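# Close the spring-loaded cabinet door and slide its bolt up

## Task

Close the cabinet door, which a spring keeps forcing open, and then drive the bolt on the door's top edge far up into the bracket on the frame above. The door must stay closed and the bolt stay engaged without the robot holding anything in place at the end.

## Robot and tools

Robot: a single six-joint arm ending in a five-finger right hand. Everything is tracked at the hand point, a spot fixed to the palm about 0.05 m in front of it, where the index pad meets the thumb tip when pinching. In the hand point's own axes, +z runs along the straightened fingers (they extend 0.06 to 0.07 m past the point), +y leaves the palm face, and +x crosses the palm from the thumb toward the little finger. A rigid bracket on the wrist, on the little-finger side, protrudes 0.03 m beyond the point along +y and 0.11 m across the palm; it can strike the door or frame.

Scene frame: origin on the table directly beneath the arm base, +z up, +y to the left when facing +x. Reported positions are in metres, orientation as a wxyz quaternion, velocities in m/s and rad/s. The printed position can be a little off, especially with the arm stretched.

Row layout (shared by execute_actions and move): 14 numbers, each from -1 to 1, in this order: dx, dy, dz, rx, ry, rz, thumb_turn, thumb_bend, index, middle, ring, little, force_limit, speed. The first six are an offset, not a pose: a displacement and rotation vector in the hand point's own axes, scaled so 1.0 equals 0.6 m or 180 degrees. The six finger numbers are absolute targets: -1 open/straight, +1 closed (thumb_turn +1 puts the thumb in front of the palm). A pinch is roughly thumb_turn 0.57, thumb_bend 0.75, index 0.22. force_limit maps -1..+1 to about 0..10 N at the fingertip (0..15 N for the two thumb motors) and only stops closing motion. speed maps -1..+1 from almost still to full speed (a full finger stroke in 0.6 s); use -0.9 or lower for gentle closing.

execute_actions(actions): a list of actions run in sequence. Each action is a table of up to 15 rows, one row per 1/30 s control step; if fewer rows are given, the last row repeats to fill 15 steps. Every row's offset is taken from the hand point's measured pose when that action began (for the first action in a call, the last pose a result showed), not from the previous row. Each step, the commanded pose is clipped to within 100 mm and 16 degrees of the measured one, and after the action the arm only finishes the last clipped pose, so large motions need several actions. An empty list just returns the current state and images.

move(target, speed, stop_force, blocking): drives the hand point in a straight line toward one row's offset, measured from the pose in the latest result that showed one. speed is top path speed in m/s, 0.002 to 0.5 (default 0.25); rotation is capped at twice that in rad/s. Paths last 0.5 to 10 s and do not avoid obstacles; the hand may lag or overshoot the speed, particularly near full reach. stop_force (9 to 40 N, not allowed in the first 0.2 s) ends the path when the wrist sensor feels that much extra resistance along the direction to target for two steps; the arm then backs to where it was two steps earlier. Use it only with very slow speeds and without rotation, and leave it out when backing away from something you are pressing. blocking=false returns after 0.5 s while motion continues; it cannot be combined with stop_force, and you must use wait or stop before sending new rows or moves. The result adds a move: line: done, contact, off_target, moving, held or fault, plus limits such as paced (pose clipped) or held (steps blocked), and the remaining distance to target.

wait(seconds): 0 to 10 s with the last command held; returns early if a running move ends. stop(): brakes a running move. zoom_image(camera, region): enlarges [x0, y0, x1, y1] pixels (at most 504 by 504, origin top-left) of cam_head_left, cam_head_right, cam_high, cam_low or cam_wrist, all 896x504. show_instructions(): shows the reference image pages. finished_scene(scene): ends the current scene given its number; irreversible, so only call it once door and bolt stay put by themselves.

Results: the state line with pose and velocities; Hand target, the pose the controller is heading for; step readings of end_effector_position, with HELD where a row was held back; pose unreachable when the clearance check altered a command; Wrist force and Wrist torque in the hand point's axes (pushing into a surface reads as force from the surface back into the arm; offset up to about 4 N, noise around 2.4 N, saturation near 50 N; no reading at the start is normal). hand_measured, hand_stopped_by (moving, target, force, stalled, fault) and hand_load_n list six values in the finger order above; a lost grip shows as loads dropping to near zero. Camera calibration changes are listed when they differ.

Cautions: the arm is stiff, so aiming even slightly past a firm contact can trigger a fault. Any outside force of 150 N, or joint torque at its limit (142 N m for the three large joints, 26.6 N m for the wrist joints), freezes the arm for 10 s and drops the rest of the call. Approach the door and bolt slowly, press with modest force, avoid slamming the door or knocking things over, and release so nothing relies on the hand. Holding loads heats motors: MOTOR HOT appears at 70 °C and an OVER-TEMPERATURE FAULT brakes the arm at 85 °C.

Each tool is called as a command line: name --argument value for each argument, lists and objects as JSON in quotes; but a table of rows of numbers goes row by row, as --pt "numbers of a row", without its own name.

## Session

execute_actions --actions '[]'

Scene clock: 0.00 s.
end_effector_position=(+0.6458, +0.3968, +0.3980) hand_measured=(-1.000, -1.000, -1.000, -1.000, -1.000, -1.000) hand_load_n=(+0.0, +0.0, +0.0, +0.0, +0.0, +0.0) hand_stopped_by=(target, target, target, target, target, target) hand_force_limit=0.00 hand_speed=-0.80 end_effector_quat_wxyz=(+0.324, +0.739, +0.336, +0.486) end_effector_velocity=(-0.000, +0.000, -0.001) end_effector_angular_velocity=(-0.002, +0.002, +0.001)
Joint positions: [ 0.501 -0.961  0.828  0.545  2.301  0.923]
Joint velocities: [ 0.     0.     0.001  0.001 -0.    -0.001]
Wrist force (N, on the end effector, along its own x y z axes, offset not removed): no reading
Wrist torque (N m, same axes, about the end effector's origin, offset not removed): no reading
Hand target: +0.646, +0.397, +0.398; +0.324, +0.739, +0.336, +0.486
camera_calibration (this result's frames):
cam_wrist: T_world_to_cam=[[0.142642, -0.668698, 0.729723, -0.11189], [-0.801994, -0.510154, -0.310722, 0.835337], [0.58005, -0.540912, -0.609061, 0.217319], [0, 0, 0, 1]] pos_world=[0.559839, 0.46888, 0.473567]

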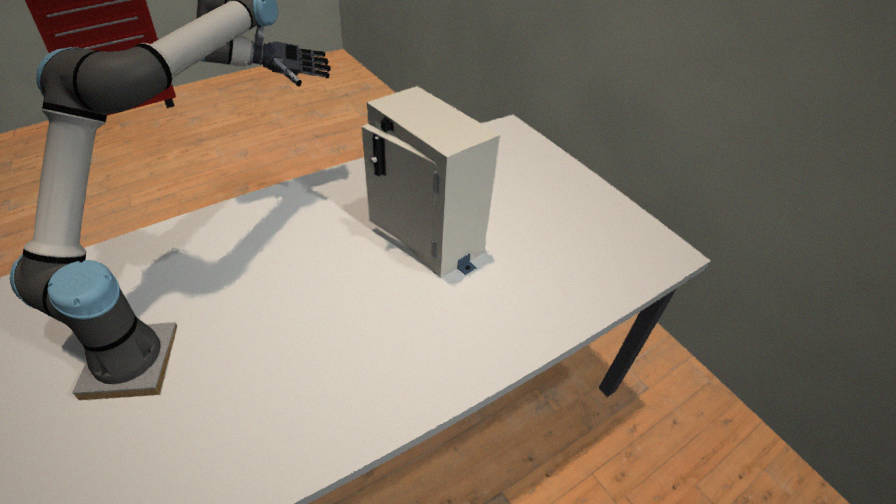

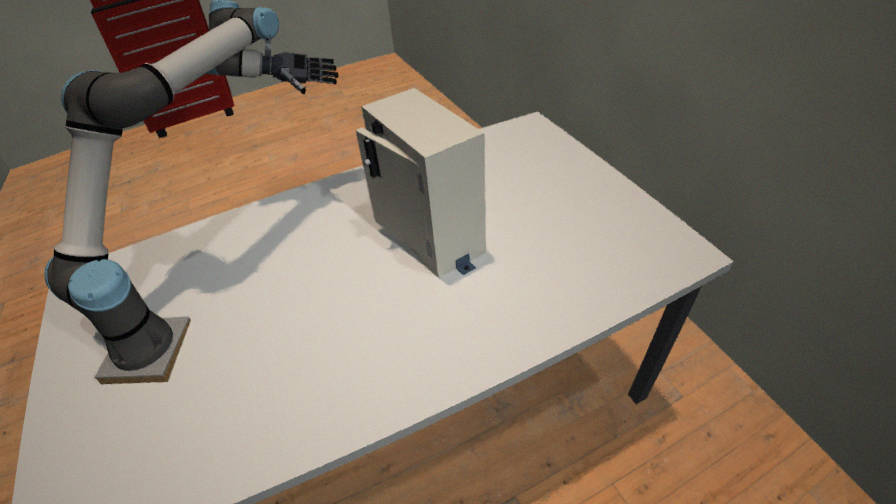

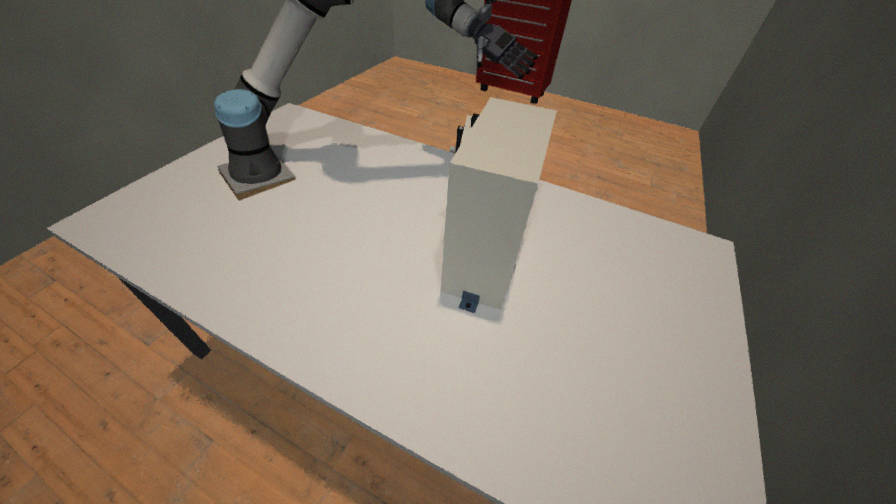

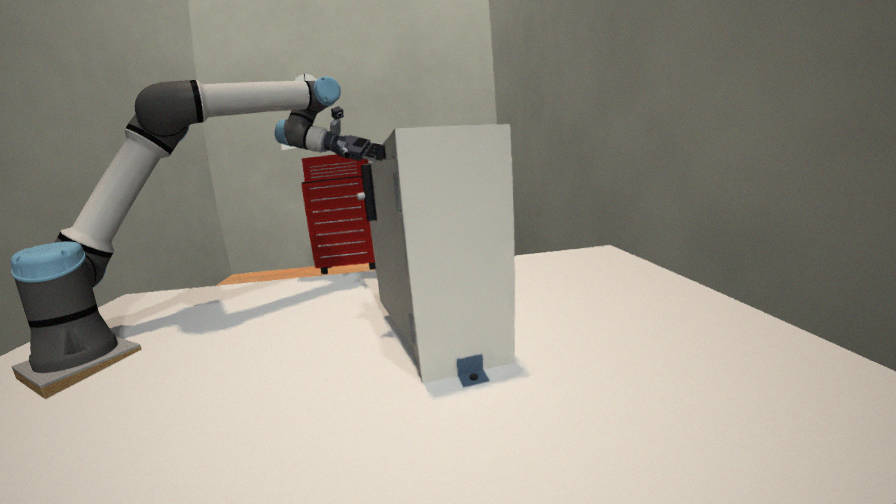

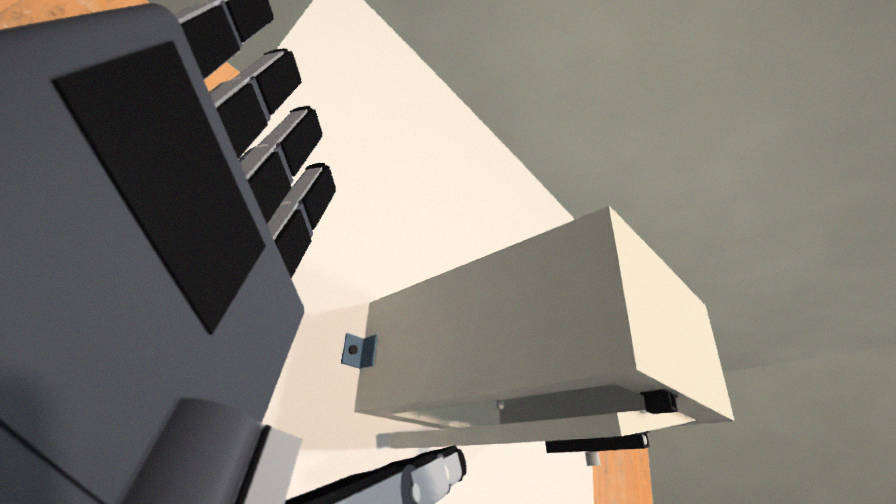

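move --target '[-0.611,0.16,-0.095,-0.076,0.113,-0.189,-1,-1,-1,-1,-1,-1,0,0]' --speed 0.22

move --target '[0,0,0.1,0,0,0,-1,-1,-1,-1,-1,-1,0,0]' --speed 0.1

Scene clock: 14.43 s.
end_effector_position=(+0.4998, +0.0537, +0.3100) hand_measured=(-1.000, -1.000, -1.000, -1.000, -1.000, -1.000) hand_load_n=(+0.0, +0.0, +0.0, +0.0, +0.0, +0.0) hand_stopped_by=(target, target, target, target, target, target) hand_force_limit=0.00 hand_speed=0.00 end_effector_quat_wxyz=(+0.472, +0.470, +0.528, +0.527) end_effector_velocity=(+0.000, -0.001, -0.001) end_effector_angular_velocity=(-0.001, +0.002, +0.009)
Joint positions: [-0.559 -1.851  2.483 -0.679  1.039  0.091]
Joint velocities: [-0.014  0.     0.002 -0.002 -0.023 -0.   ]
Wrist force (N, on the end effector, along its own x y z axes, offset not removed): [-1.6 -1.9 0.2]
Wrist torque (N m, same axes, about the end effector's origin, offset not removed): [-0.22 -0.01 0.17]
Hand target: +0.500, +0.054, +0.310; +0.472, +0.470, +0.528, +0.527
Off the commanded pose: 0.001 m, 0 deg.
move: done
camera_calibration (this result's frames):
cam_wrist: T_world_to_cam=[[0.016783, -0.128804, 0.991528, -0.303565], [-0.479629, -0.87116, -0.105049, 0.310376], [0.877311, -0.473803, -0.0763988, -0.254424], [0, 0, 0, 1]] pos_world=[0.377169, 0.11074, 0.314161]

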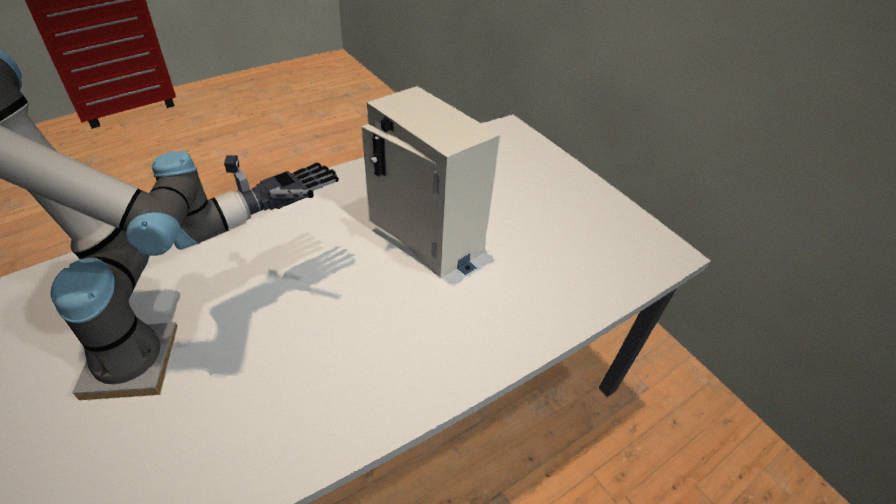

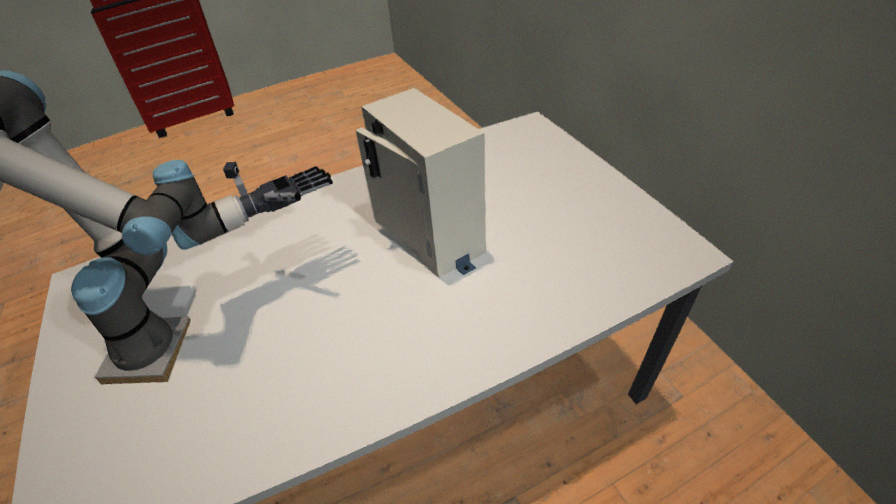

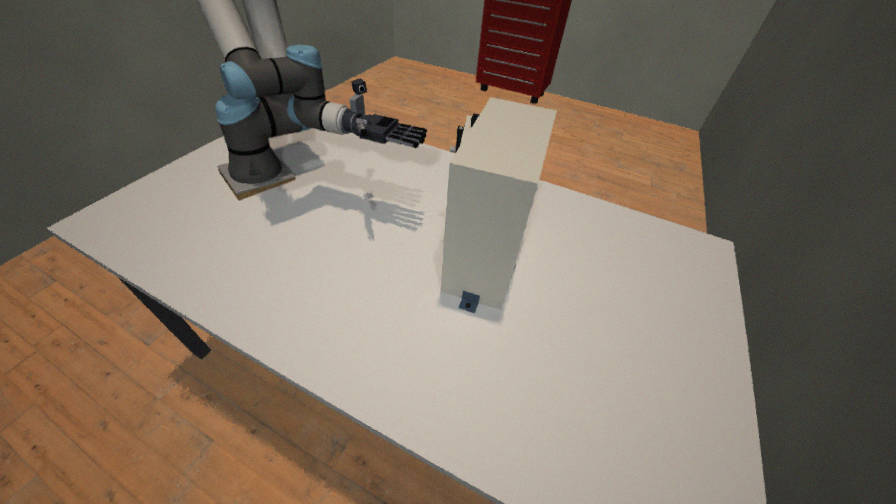

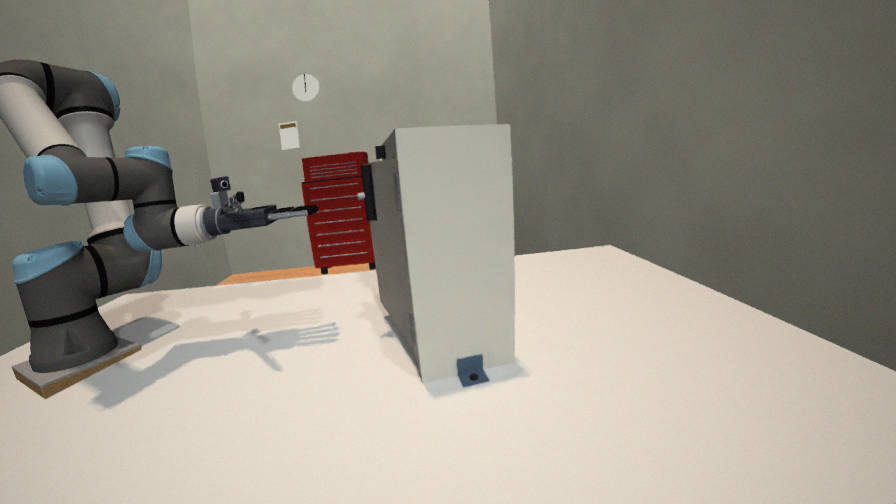

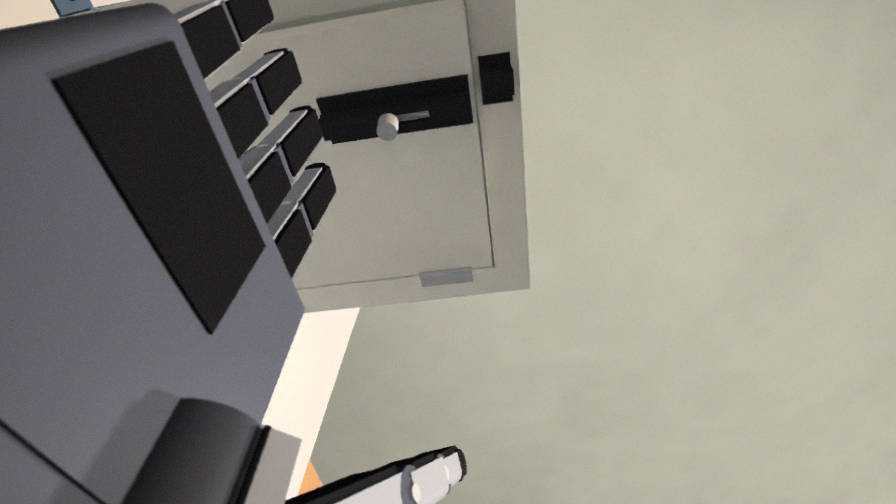

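Scene clock: 15.47 s.
end_effector_position=(+0.5593, +0.0605, +0.3100) hand_measured=(-1.000, -1.000, -1.000, -1.000, -1.000, -1.000) hand_load_n=(+0.0, +0.0, +0.0, +0.0, +0.0, +0.0) hand_stopped_by=(target, target, target, target, target, target) hand_force_limit=0.00 hand_speed=0.00 end_effector_quat_wxyz=(+0.472, +0.470, +0.528, +0.527) end_effector_velocity=(+0.001, +0.001, +0.000) end_effector_angular_velocity=(-0.002, -0.000, +0.000)
Joint positions: [-0.444 -1.663  2.335 -0.716  1.154  0.085]
Joint velocities: [ 0.003  0.003 -0.003 -0.001  0.002 -0.002]
Wrist force (N, on the end effector, along its own x y z axes, offset not removed): [0.4 0.0 2.0]
Wrist torque (N m, same axes, about the end effector's origin, offset not removed): [-0.07 -0.36 0.39]
Hand target: +0.559, +0.061, +0.310; +0.472, +0.470, +0.528, +0.527
Off the commanded pose: 0.000 m, 0 deg.
move: done
camera_calibration (this result's frames):
cam_wrist: T_world_to_cam=[[0.0166761, -0.129159, 0.991484, -0.303571], [-0.479601, -0.871132, -0.105414, 0.344977], [0.877328, -0.473759, -0.0764717, -0.303404], [0, 0, 0, 1]] pos_world=[0.436699, 0.117571, 0.314149]

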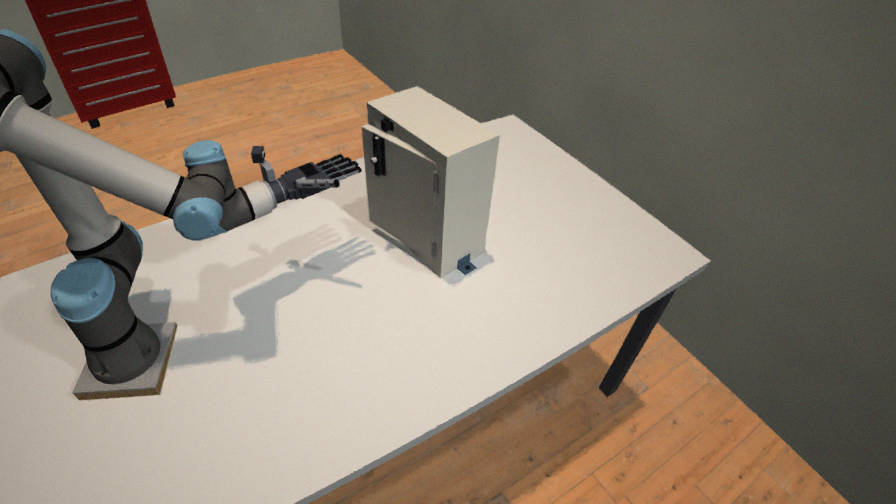

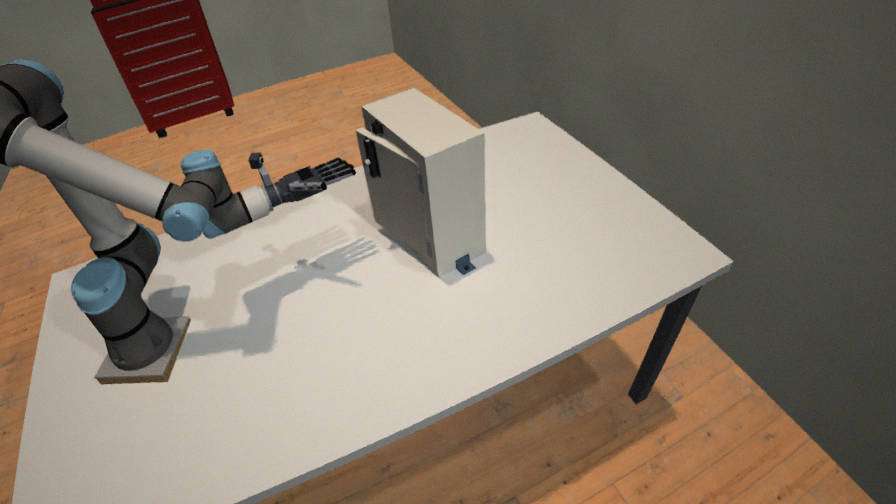

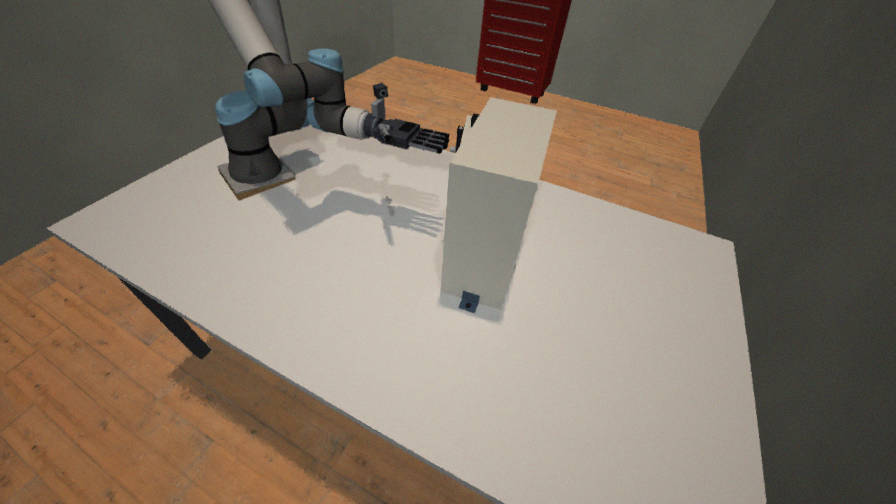

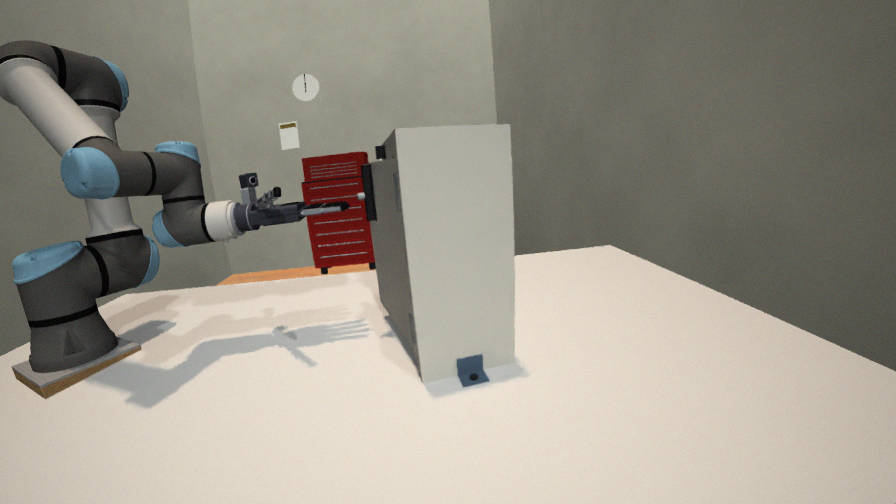

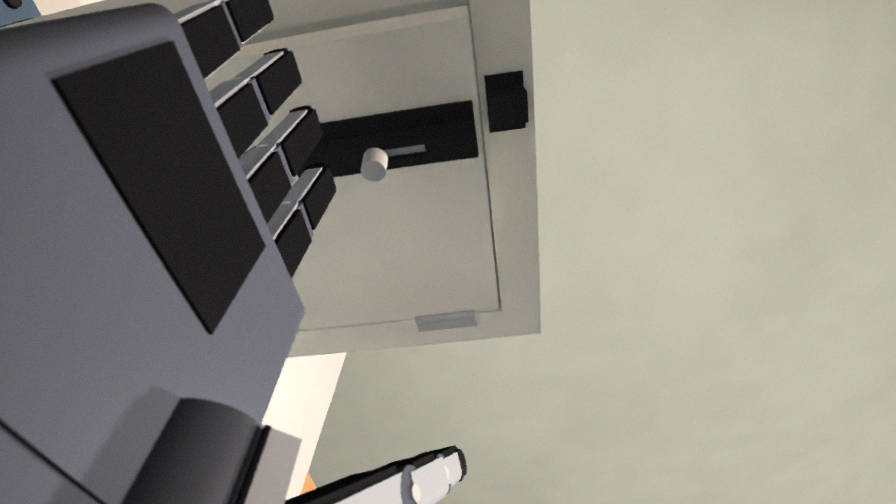

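move --target '[-0.01,0,0.085,0,0,0,-1,-1,-1,-1,-1,-1,0,0]' --speed 0.04 --stop_force 12

Scene clock: 20.30 s.
end_effector_position=(+0.6106, +0.0604, +0.3100) hand_measured=(-1.000, -1.000, -1.000, -1.000, -1.000, -1.000) hand_load_n=(+0.0, +0.0, +0.0, +0.0, +0.0, +0.0) hand_stopped_by=(target, target, target, target, target, target) hand_force_limit=0.00 hand_speed=0.00 end_effector_quat_wxyz=(+0.472, +0.470, +0.528, +0.527) end_effector_velocity=(+0.001, -0.000, +0.001) end_effector_angular_velocity=(-0.002, -0.003, -0.001)
Joint positions: [-0.397 -1.532  2.203 -0.715  1.201  0.083]
Joint velocities: [ 0.     0.002 -0.004 -0.     0.001 -0.001]
Wrist force (N, on the end effector, along its own x y z axes, offset not removed): [1.9 -0.8 -7.1]
Wrist torque (N m, same axes, about the end effector's origin, offset not removed): [0.35 -0.10 0.27]
Hand target: +0.611, +0.060, +0.310; +0.472, +0.470, +0.528, +0.527
Off the commanded pose: 0.000 m, 0 deg.
move: done
camera_calibration (this result's frames):
cam_wrist: T_world_to_cam=[[0.0166756, -0.129316, 0.991463, -0.304398], [-0.479581, -0.871126, -0.105554, 0.369469], [0.877339, -0.473727, -0.0765441, -0.348423], [0, 0, 0, 1]] pos_world=[0.487951, 0.117433, 0.314129]

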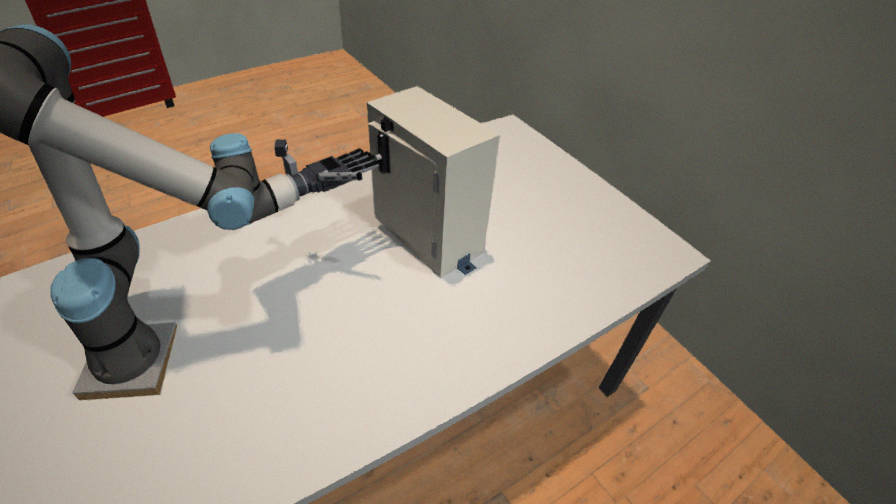

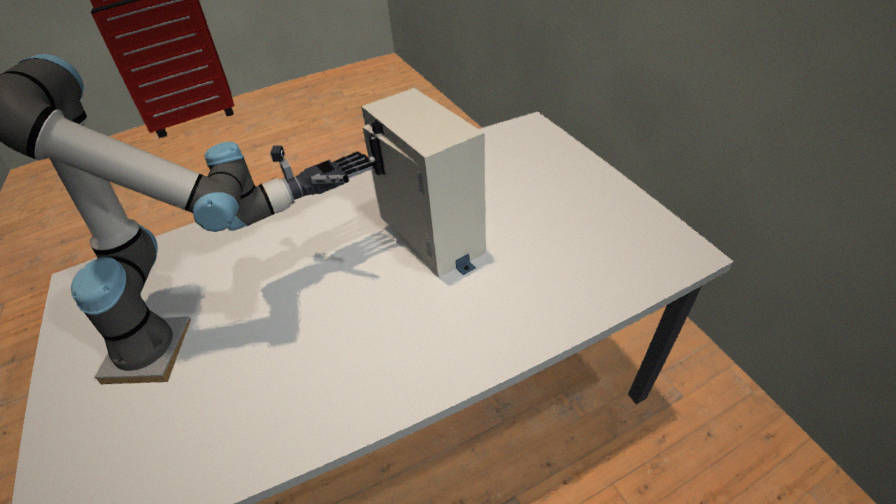

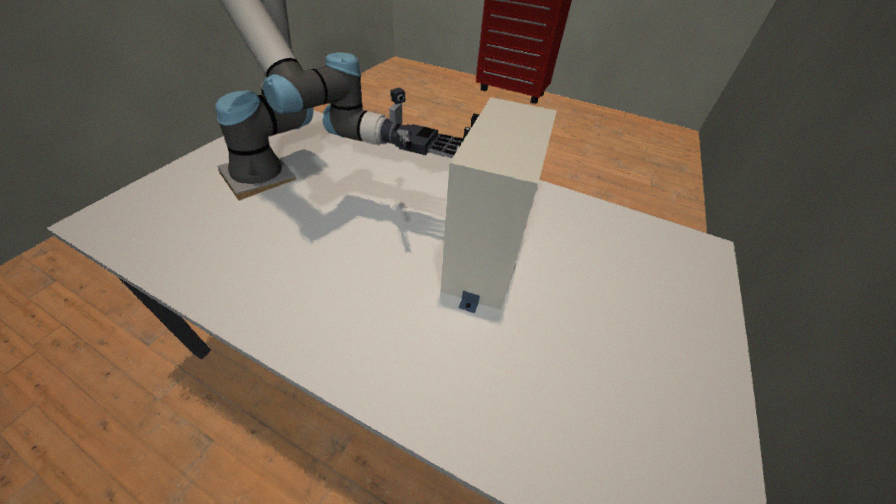

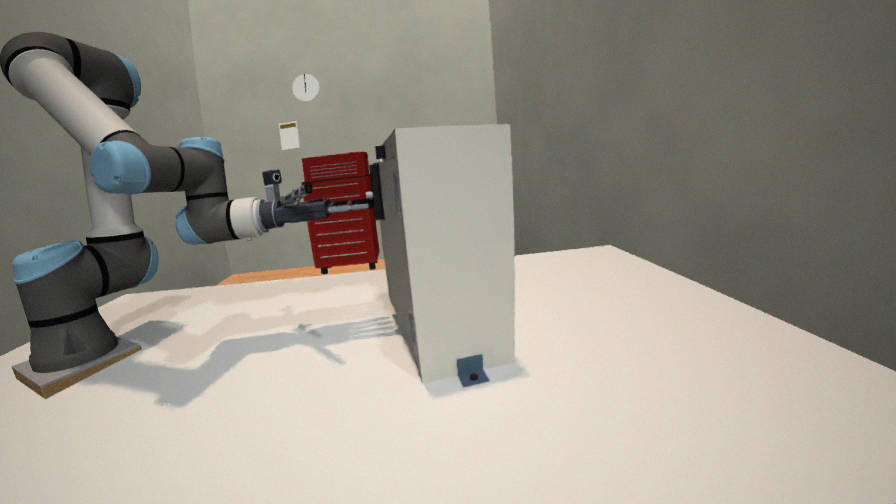

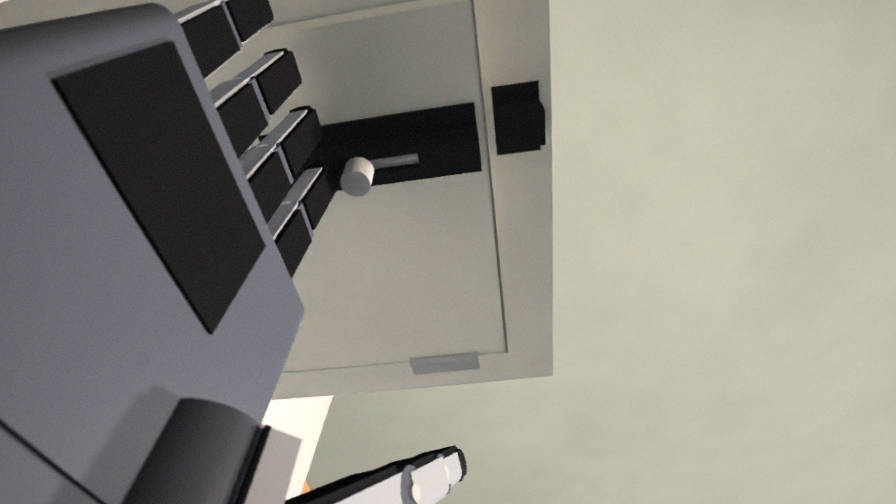

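move --target '[0.003,0,0.05,0,0,0,-1,-1,-1,-1,-1,-1,0,0]' --speed 0.006 --stop_force 20

zoom_image --camera "cam_head_left" --region '[340, 95, 460, 215]'

Scene clock: 26.93 s.
end_effector_position=(+0.6265, +0.0632, +0.3099) hand_measured=(-1.000, -1.000, -1.000, -1.000, -1.000, -1.000) hand_load_n=(+0.0, +0.0, -2.0, +0.0, +0.0, +0.0) hand_stopped_by=(target, target, target, target, target, target) hand_force_limit=0.00 hand_speed=0.00 end_effector_quat_wxyz=(+0.472, +0.470, +0.528, +0.527) end_effector_velocity=(-0.002, +0.000, +0.001) end_effector_angular_velocity=(-0.002, -0.003, +0.001)
Joint positions: [-0.377 -1.494  2.16  -0.71   1.221  0.082]
Joint velocities: [-0.002 -0.005  0.004 -0.002 -0.003 -0.001]
Wrist force (N, on the end effector, along its own x y z axes, offset not removed): [5.8 -0.8 -29.4]
Wrist torque (N m, same axes, about the end effector's origin, offset not removed): [1.32 1.05 0.42]
Hand target: +0.626, +0.063, +0.310; +0.472, +0.470, +0.528, +0.527
Off the commanded pose: 0.014 m, 0 deg.
move: contact
camera_calibration (this result's frames):
cam_wrist: T_world_to_cam=[[0.0167808, -0.12941, 0.991449, -0.304267], [-0.479742, -0.871035, -0.105573, 0.379686], [0.877249, -0.473868, -0.0766998, -0.360966], [0, 0, 0, 1]] pos_world=[0.503914, 0.120294, 0.314063]

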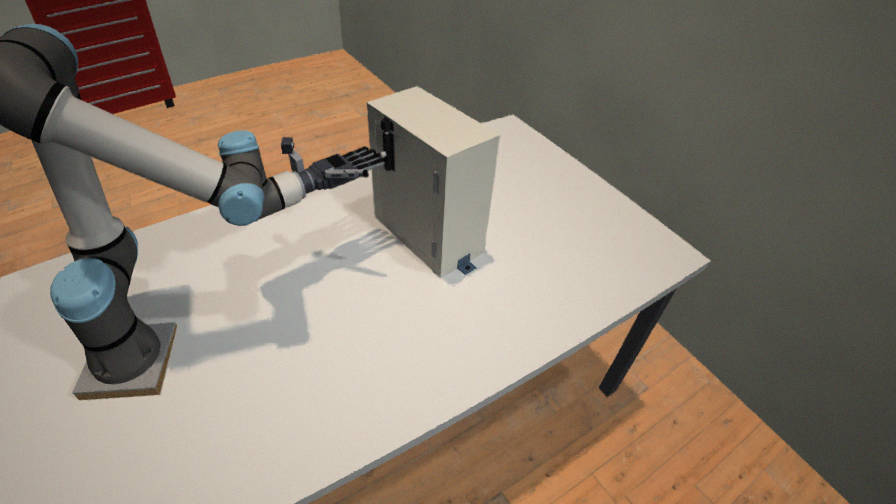

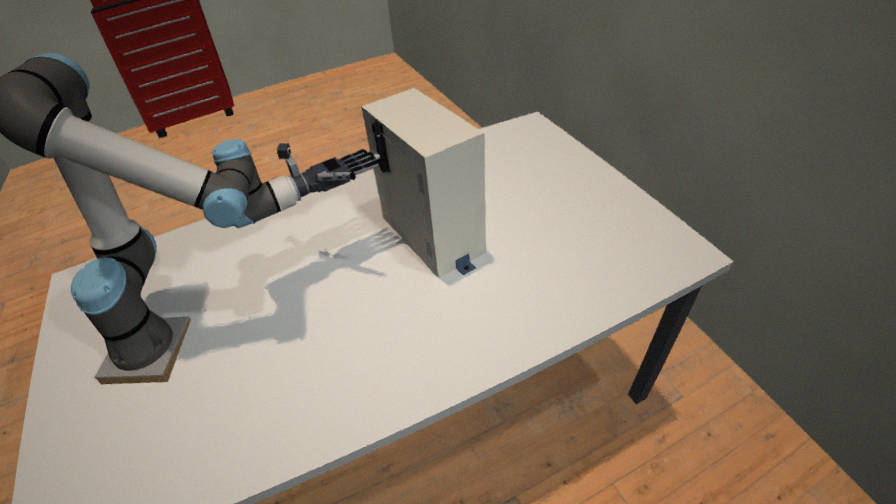

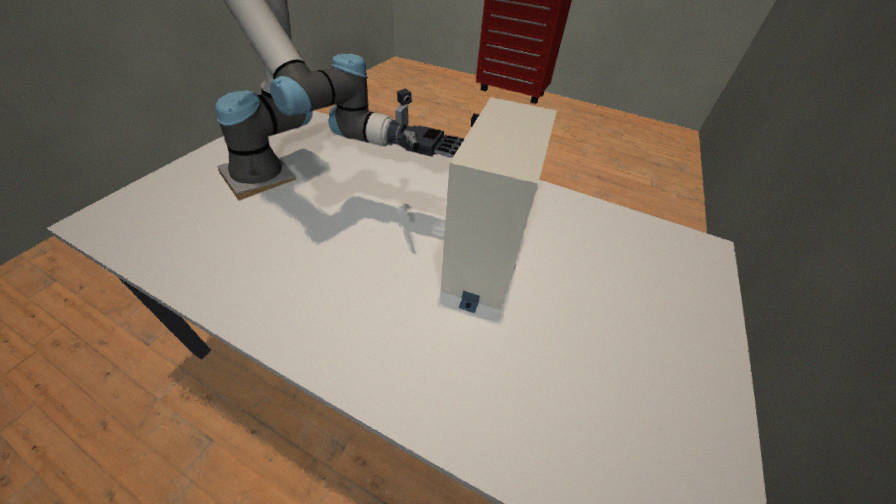

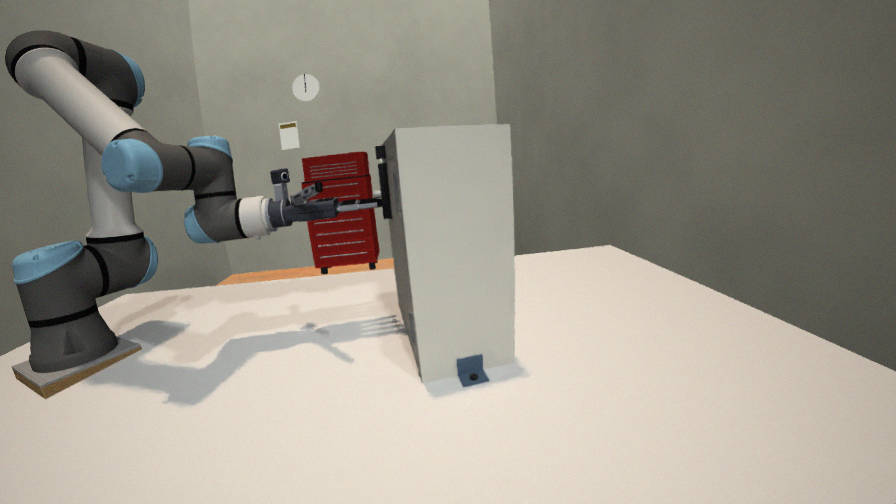

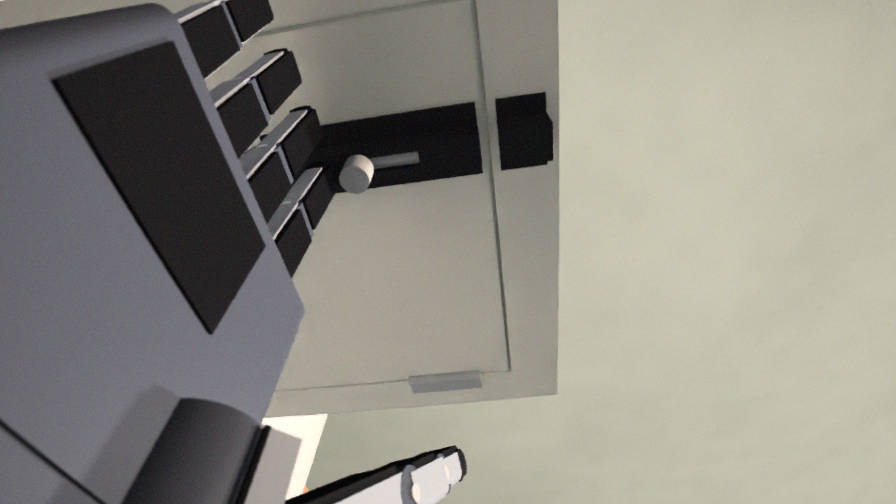

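Region (340, 95, 460, 215) of cam_head_left's 896x504 image, scaled by 4.200, with more detail than that image has.

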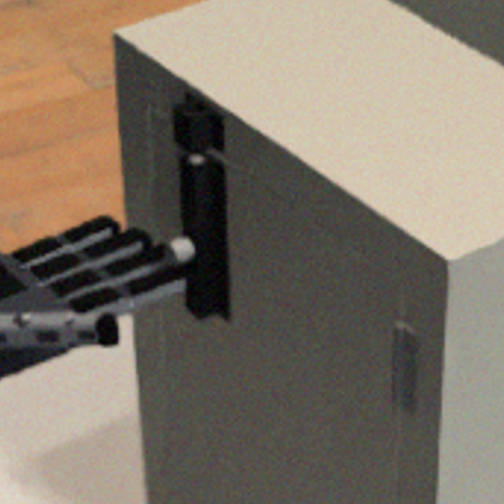

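move --target '[0,0.047,0.001,0,0,0,-1,-1,-1,-1,-1,-1,0,0]' --speed 0.012 --stop_force 35

Scene clock: 35.93 s.
end_effector_position=(+0.6271, +0.0634, +0.3380) hand_measured=(-1.000, -1.000, -1.000, -1.000, -1.000, -1.000) hand_load_n=(+0.0, +0.0, +1.5, +0.0, +0.0, +0.0) hand_stopped_by=(target, target, target, target, target, target) hand_force_limit=0.00 hand_speed=0.00 end_effector_quat_wxyz=(+0.472, +0.470, +0.528, +0.527) end_effector_velocity=(-0.000, -0.001, +0.001) end_effector_angular_velocity=(+0.002, +0.001, -0.001)
Joint positions: [-0.383 -1.541  2.123 -0.625  1.215  0.083]
Joint velocities: [-0.001 -0.002 -0.001  0.004 -0.     0.001]
Wrist force (N, on the end effector, along its own x y z axes, offset not removed): [-2.1 -13.8 -33.2]
Wrist torque (N m, same axes, about the end effector's origin, offset not removed): [2.52 0.11 0.21]
Hand target: +0.627, +0.063, +0.338; +0.472, +0.470, +0.528, +0.527
Off the commanded pose: 0.000 m, 0 deg.
move: done
camera_calibration (this result's frames):
cam_wrist: T_world_to_cam=[[0.0167987, -0.129404, 0.99145, -0.332135], [-0.479747, -0.871034, -0.105559, 0.383049], [0.877246, -0.473872, -0.0767134, -0.359252], [0, 0, 0, 1]] pos_world=[0.504498, 0.12043, 0.34217]

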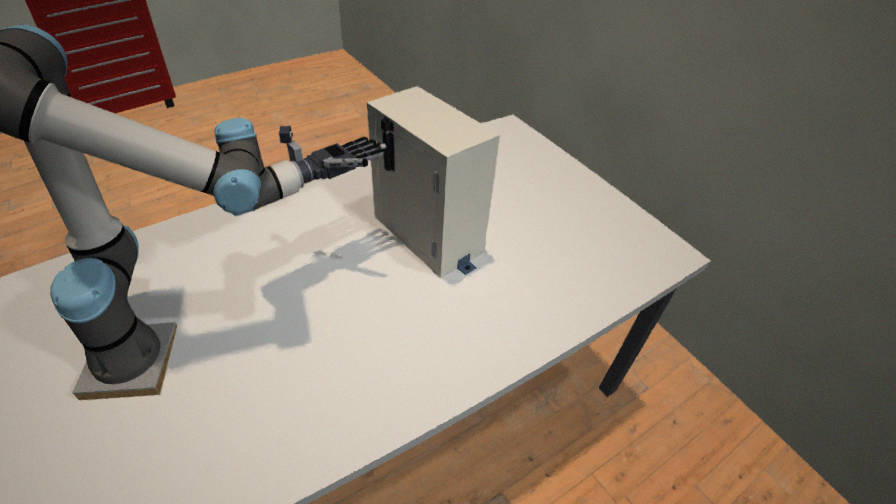

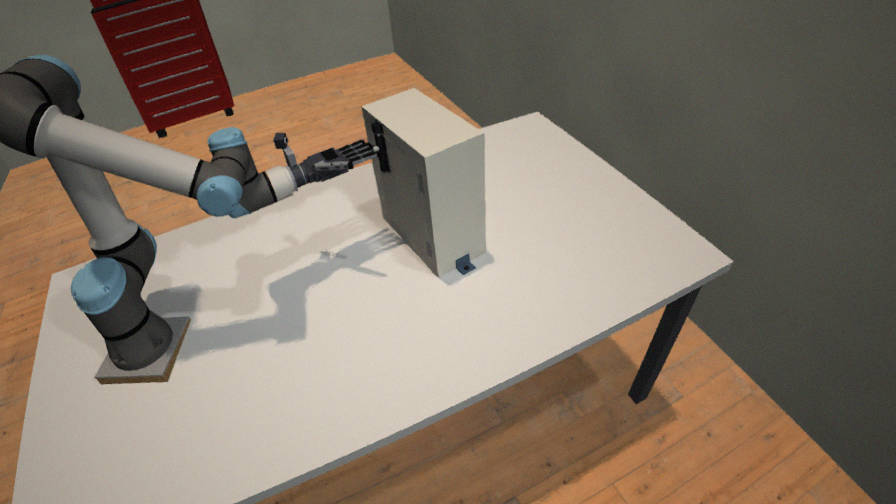

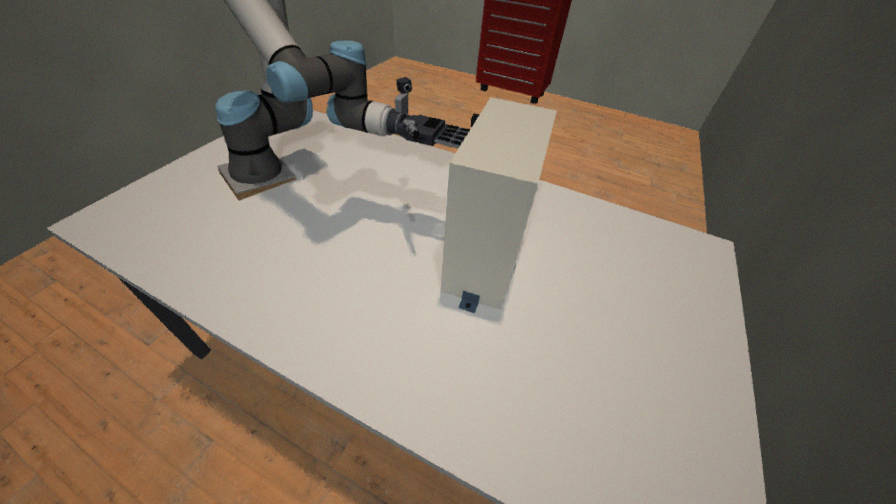

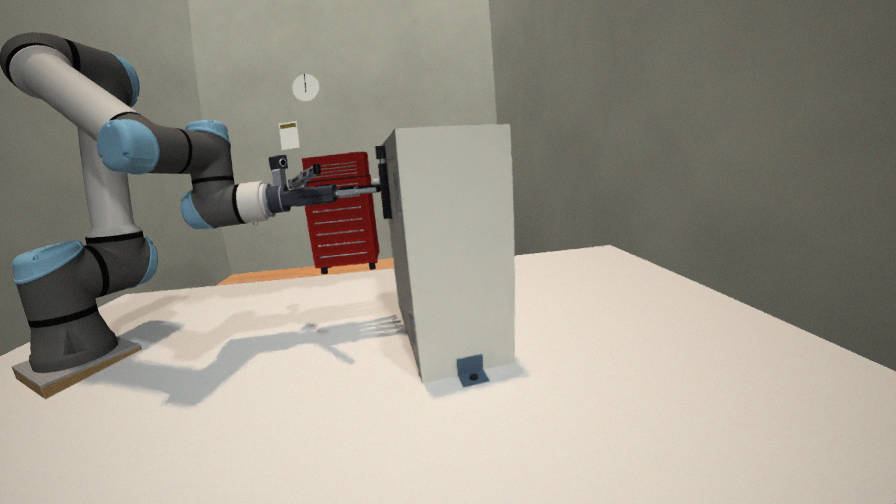

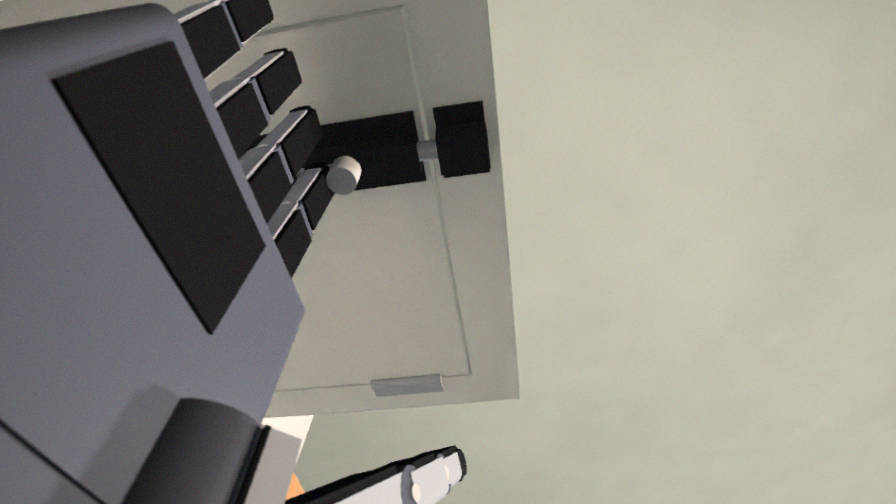

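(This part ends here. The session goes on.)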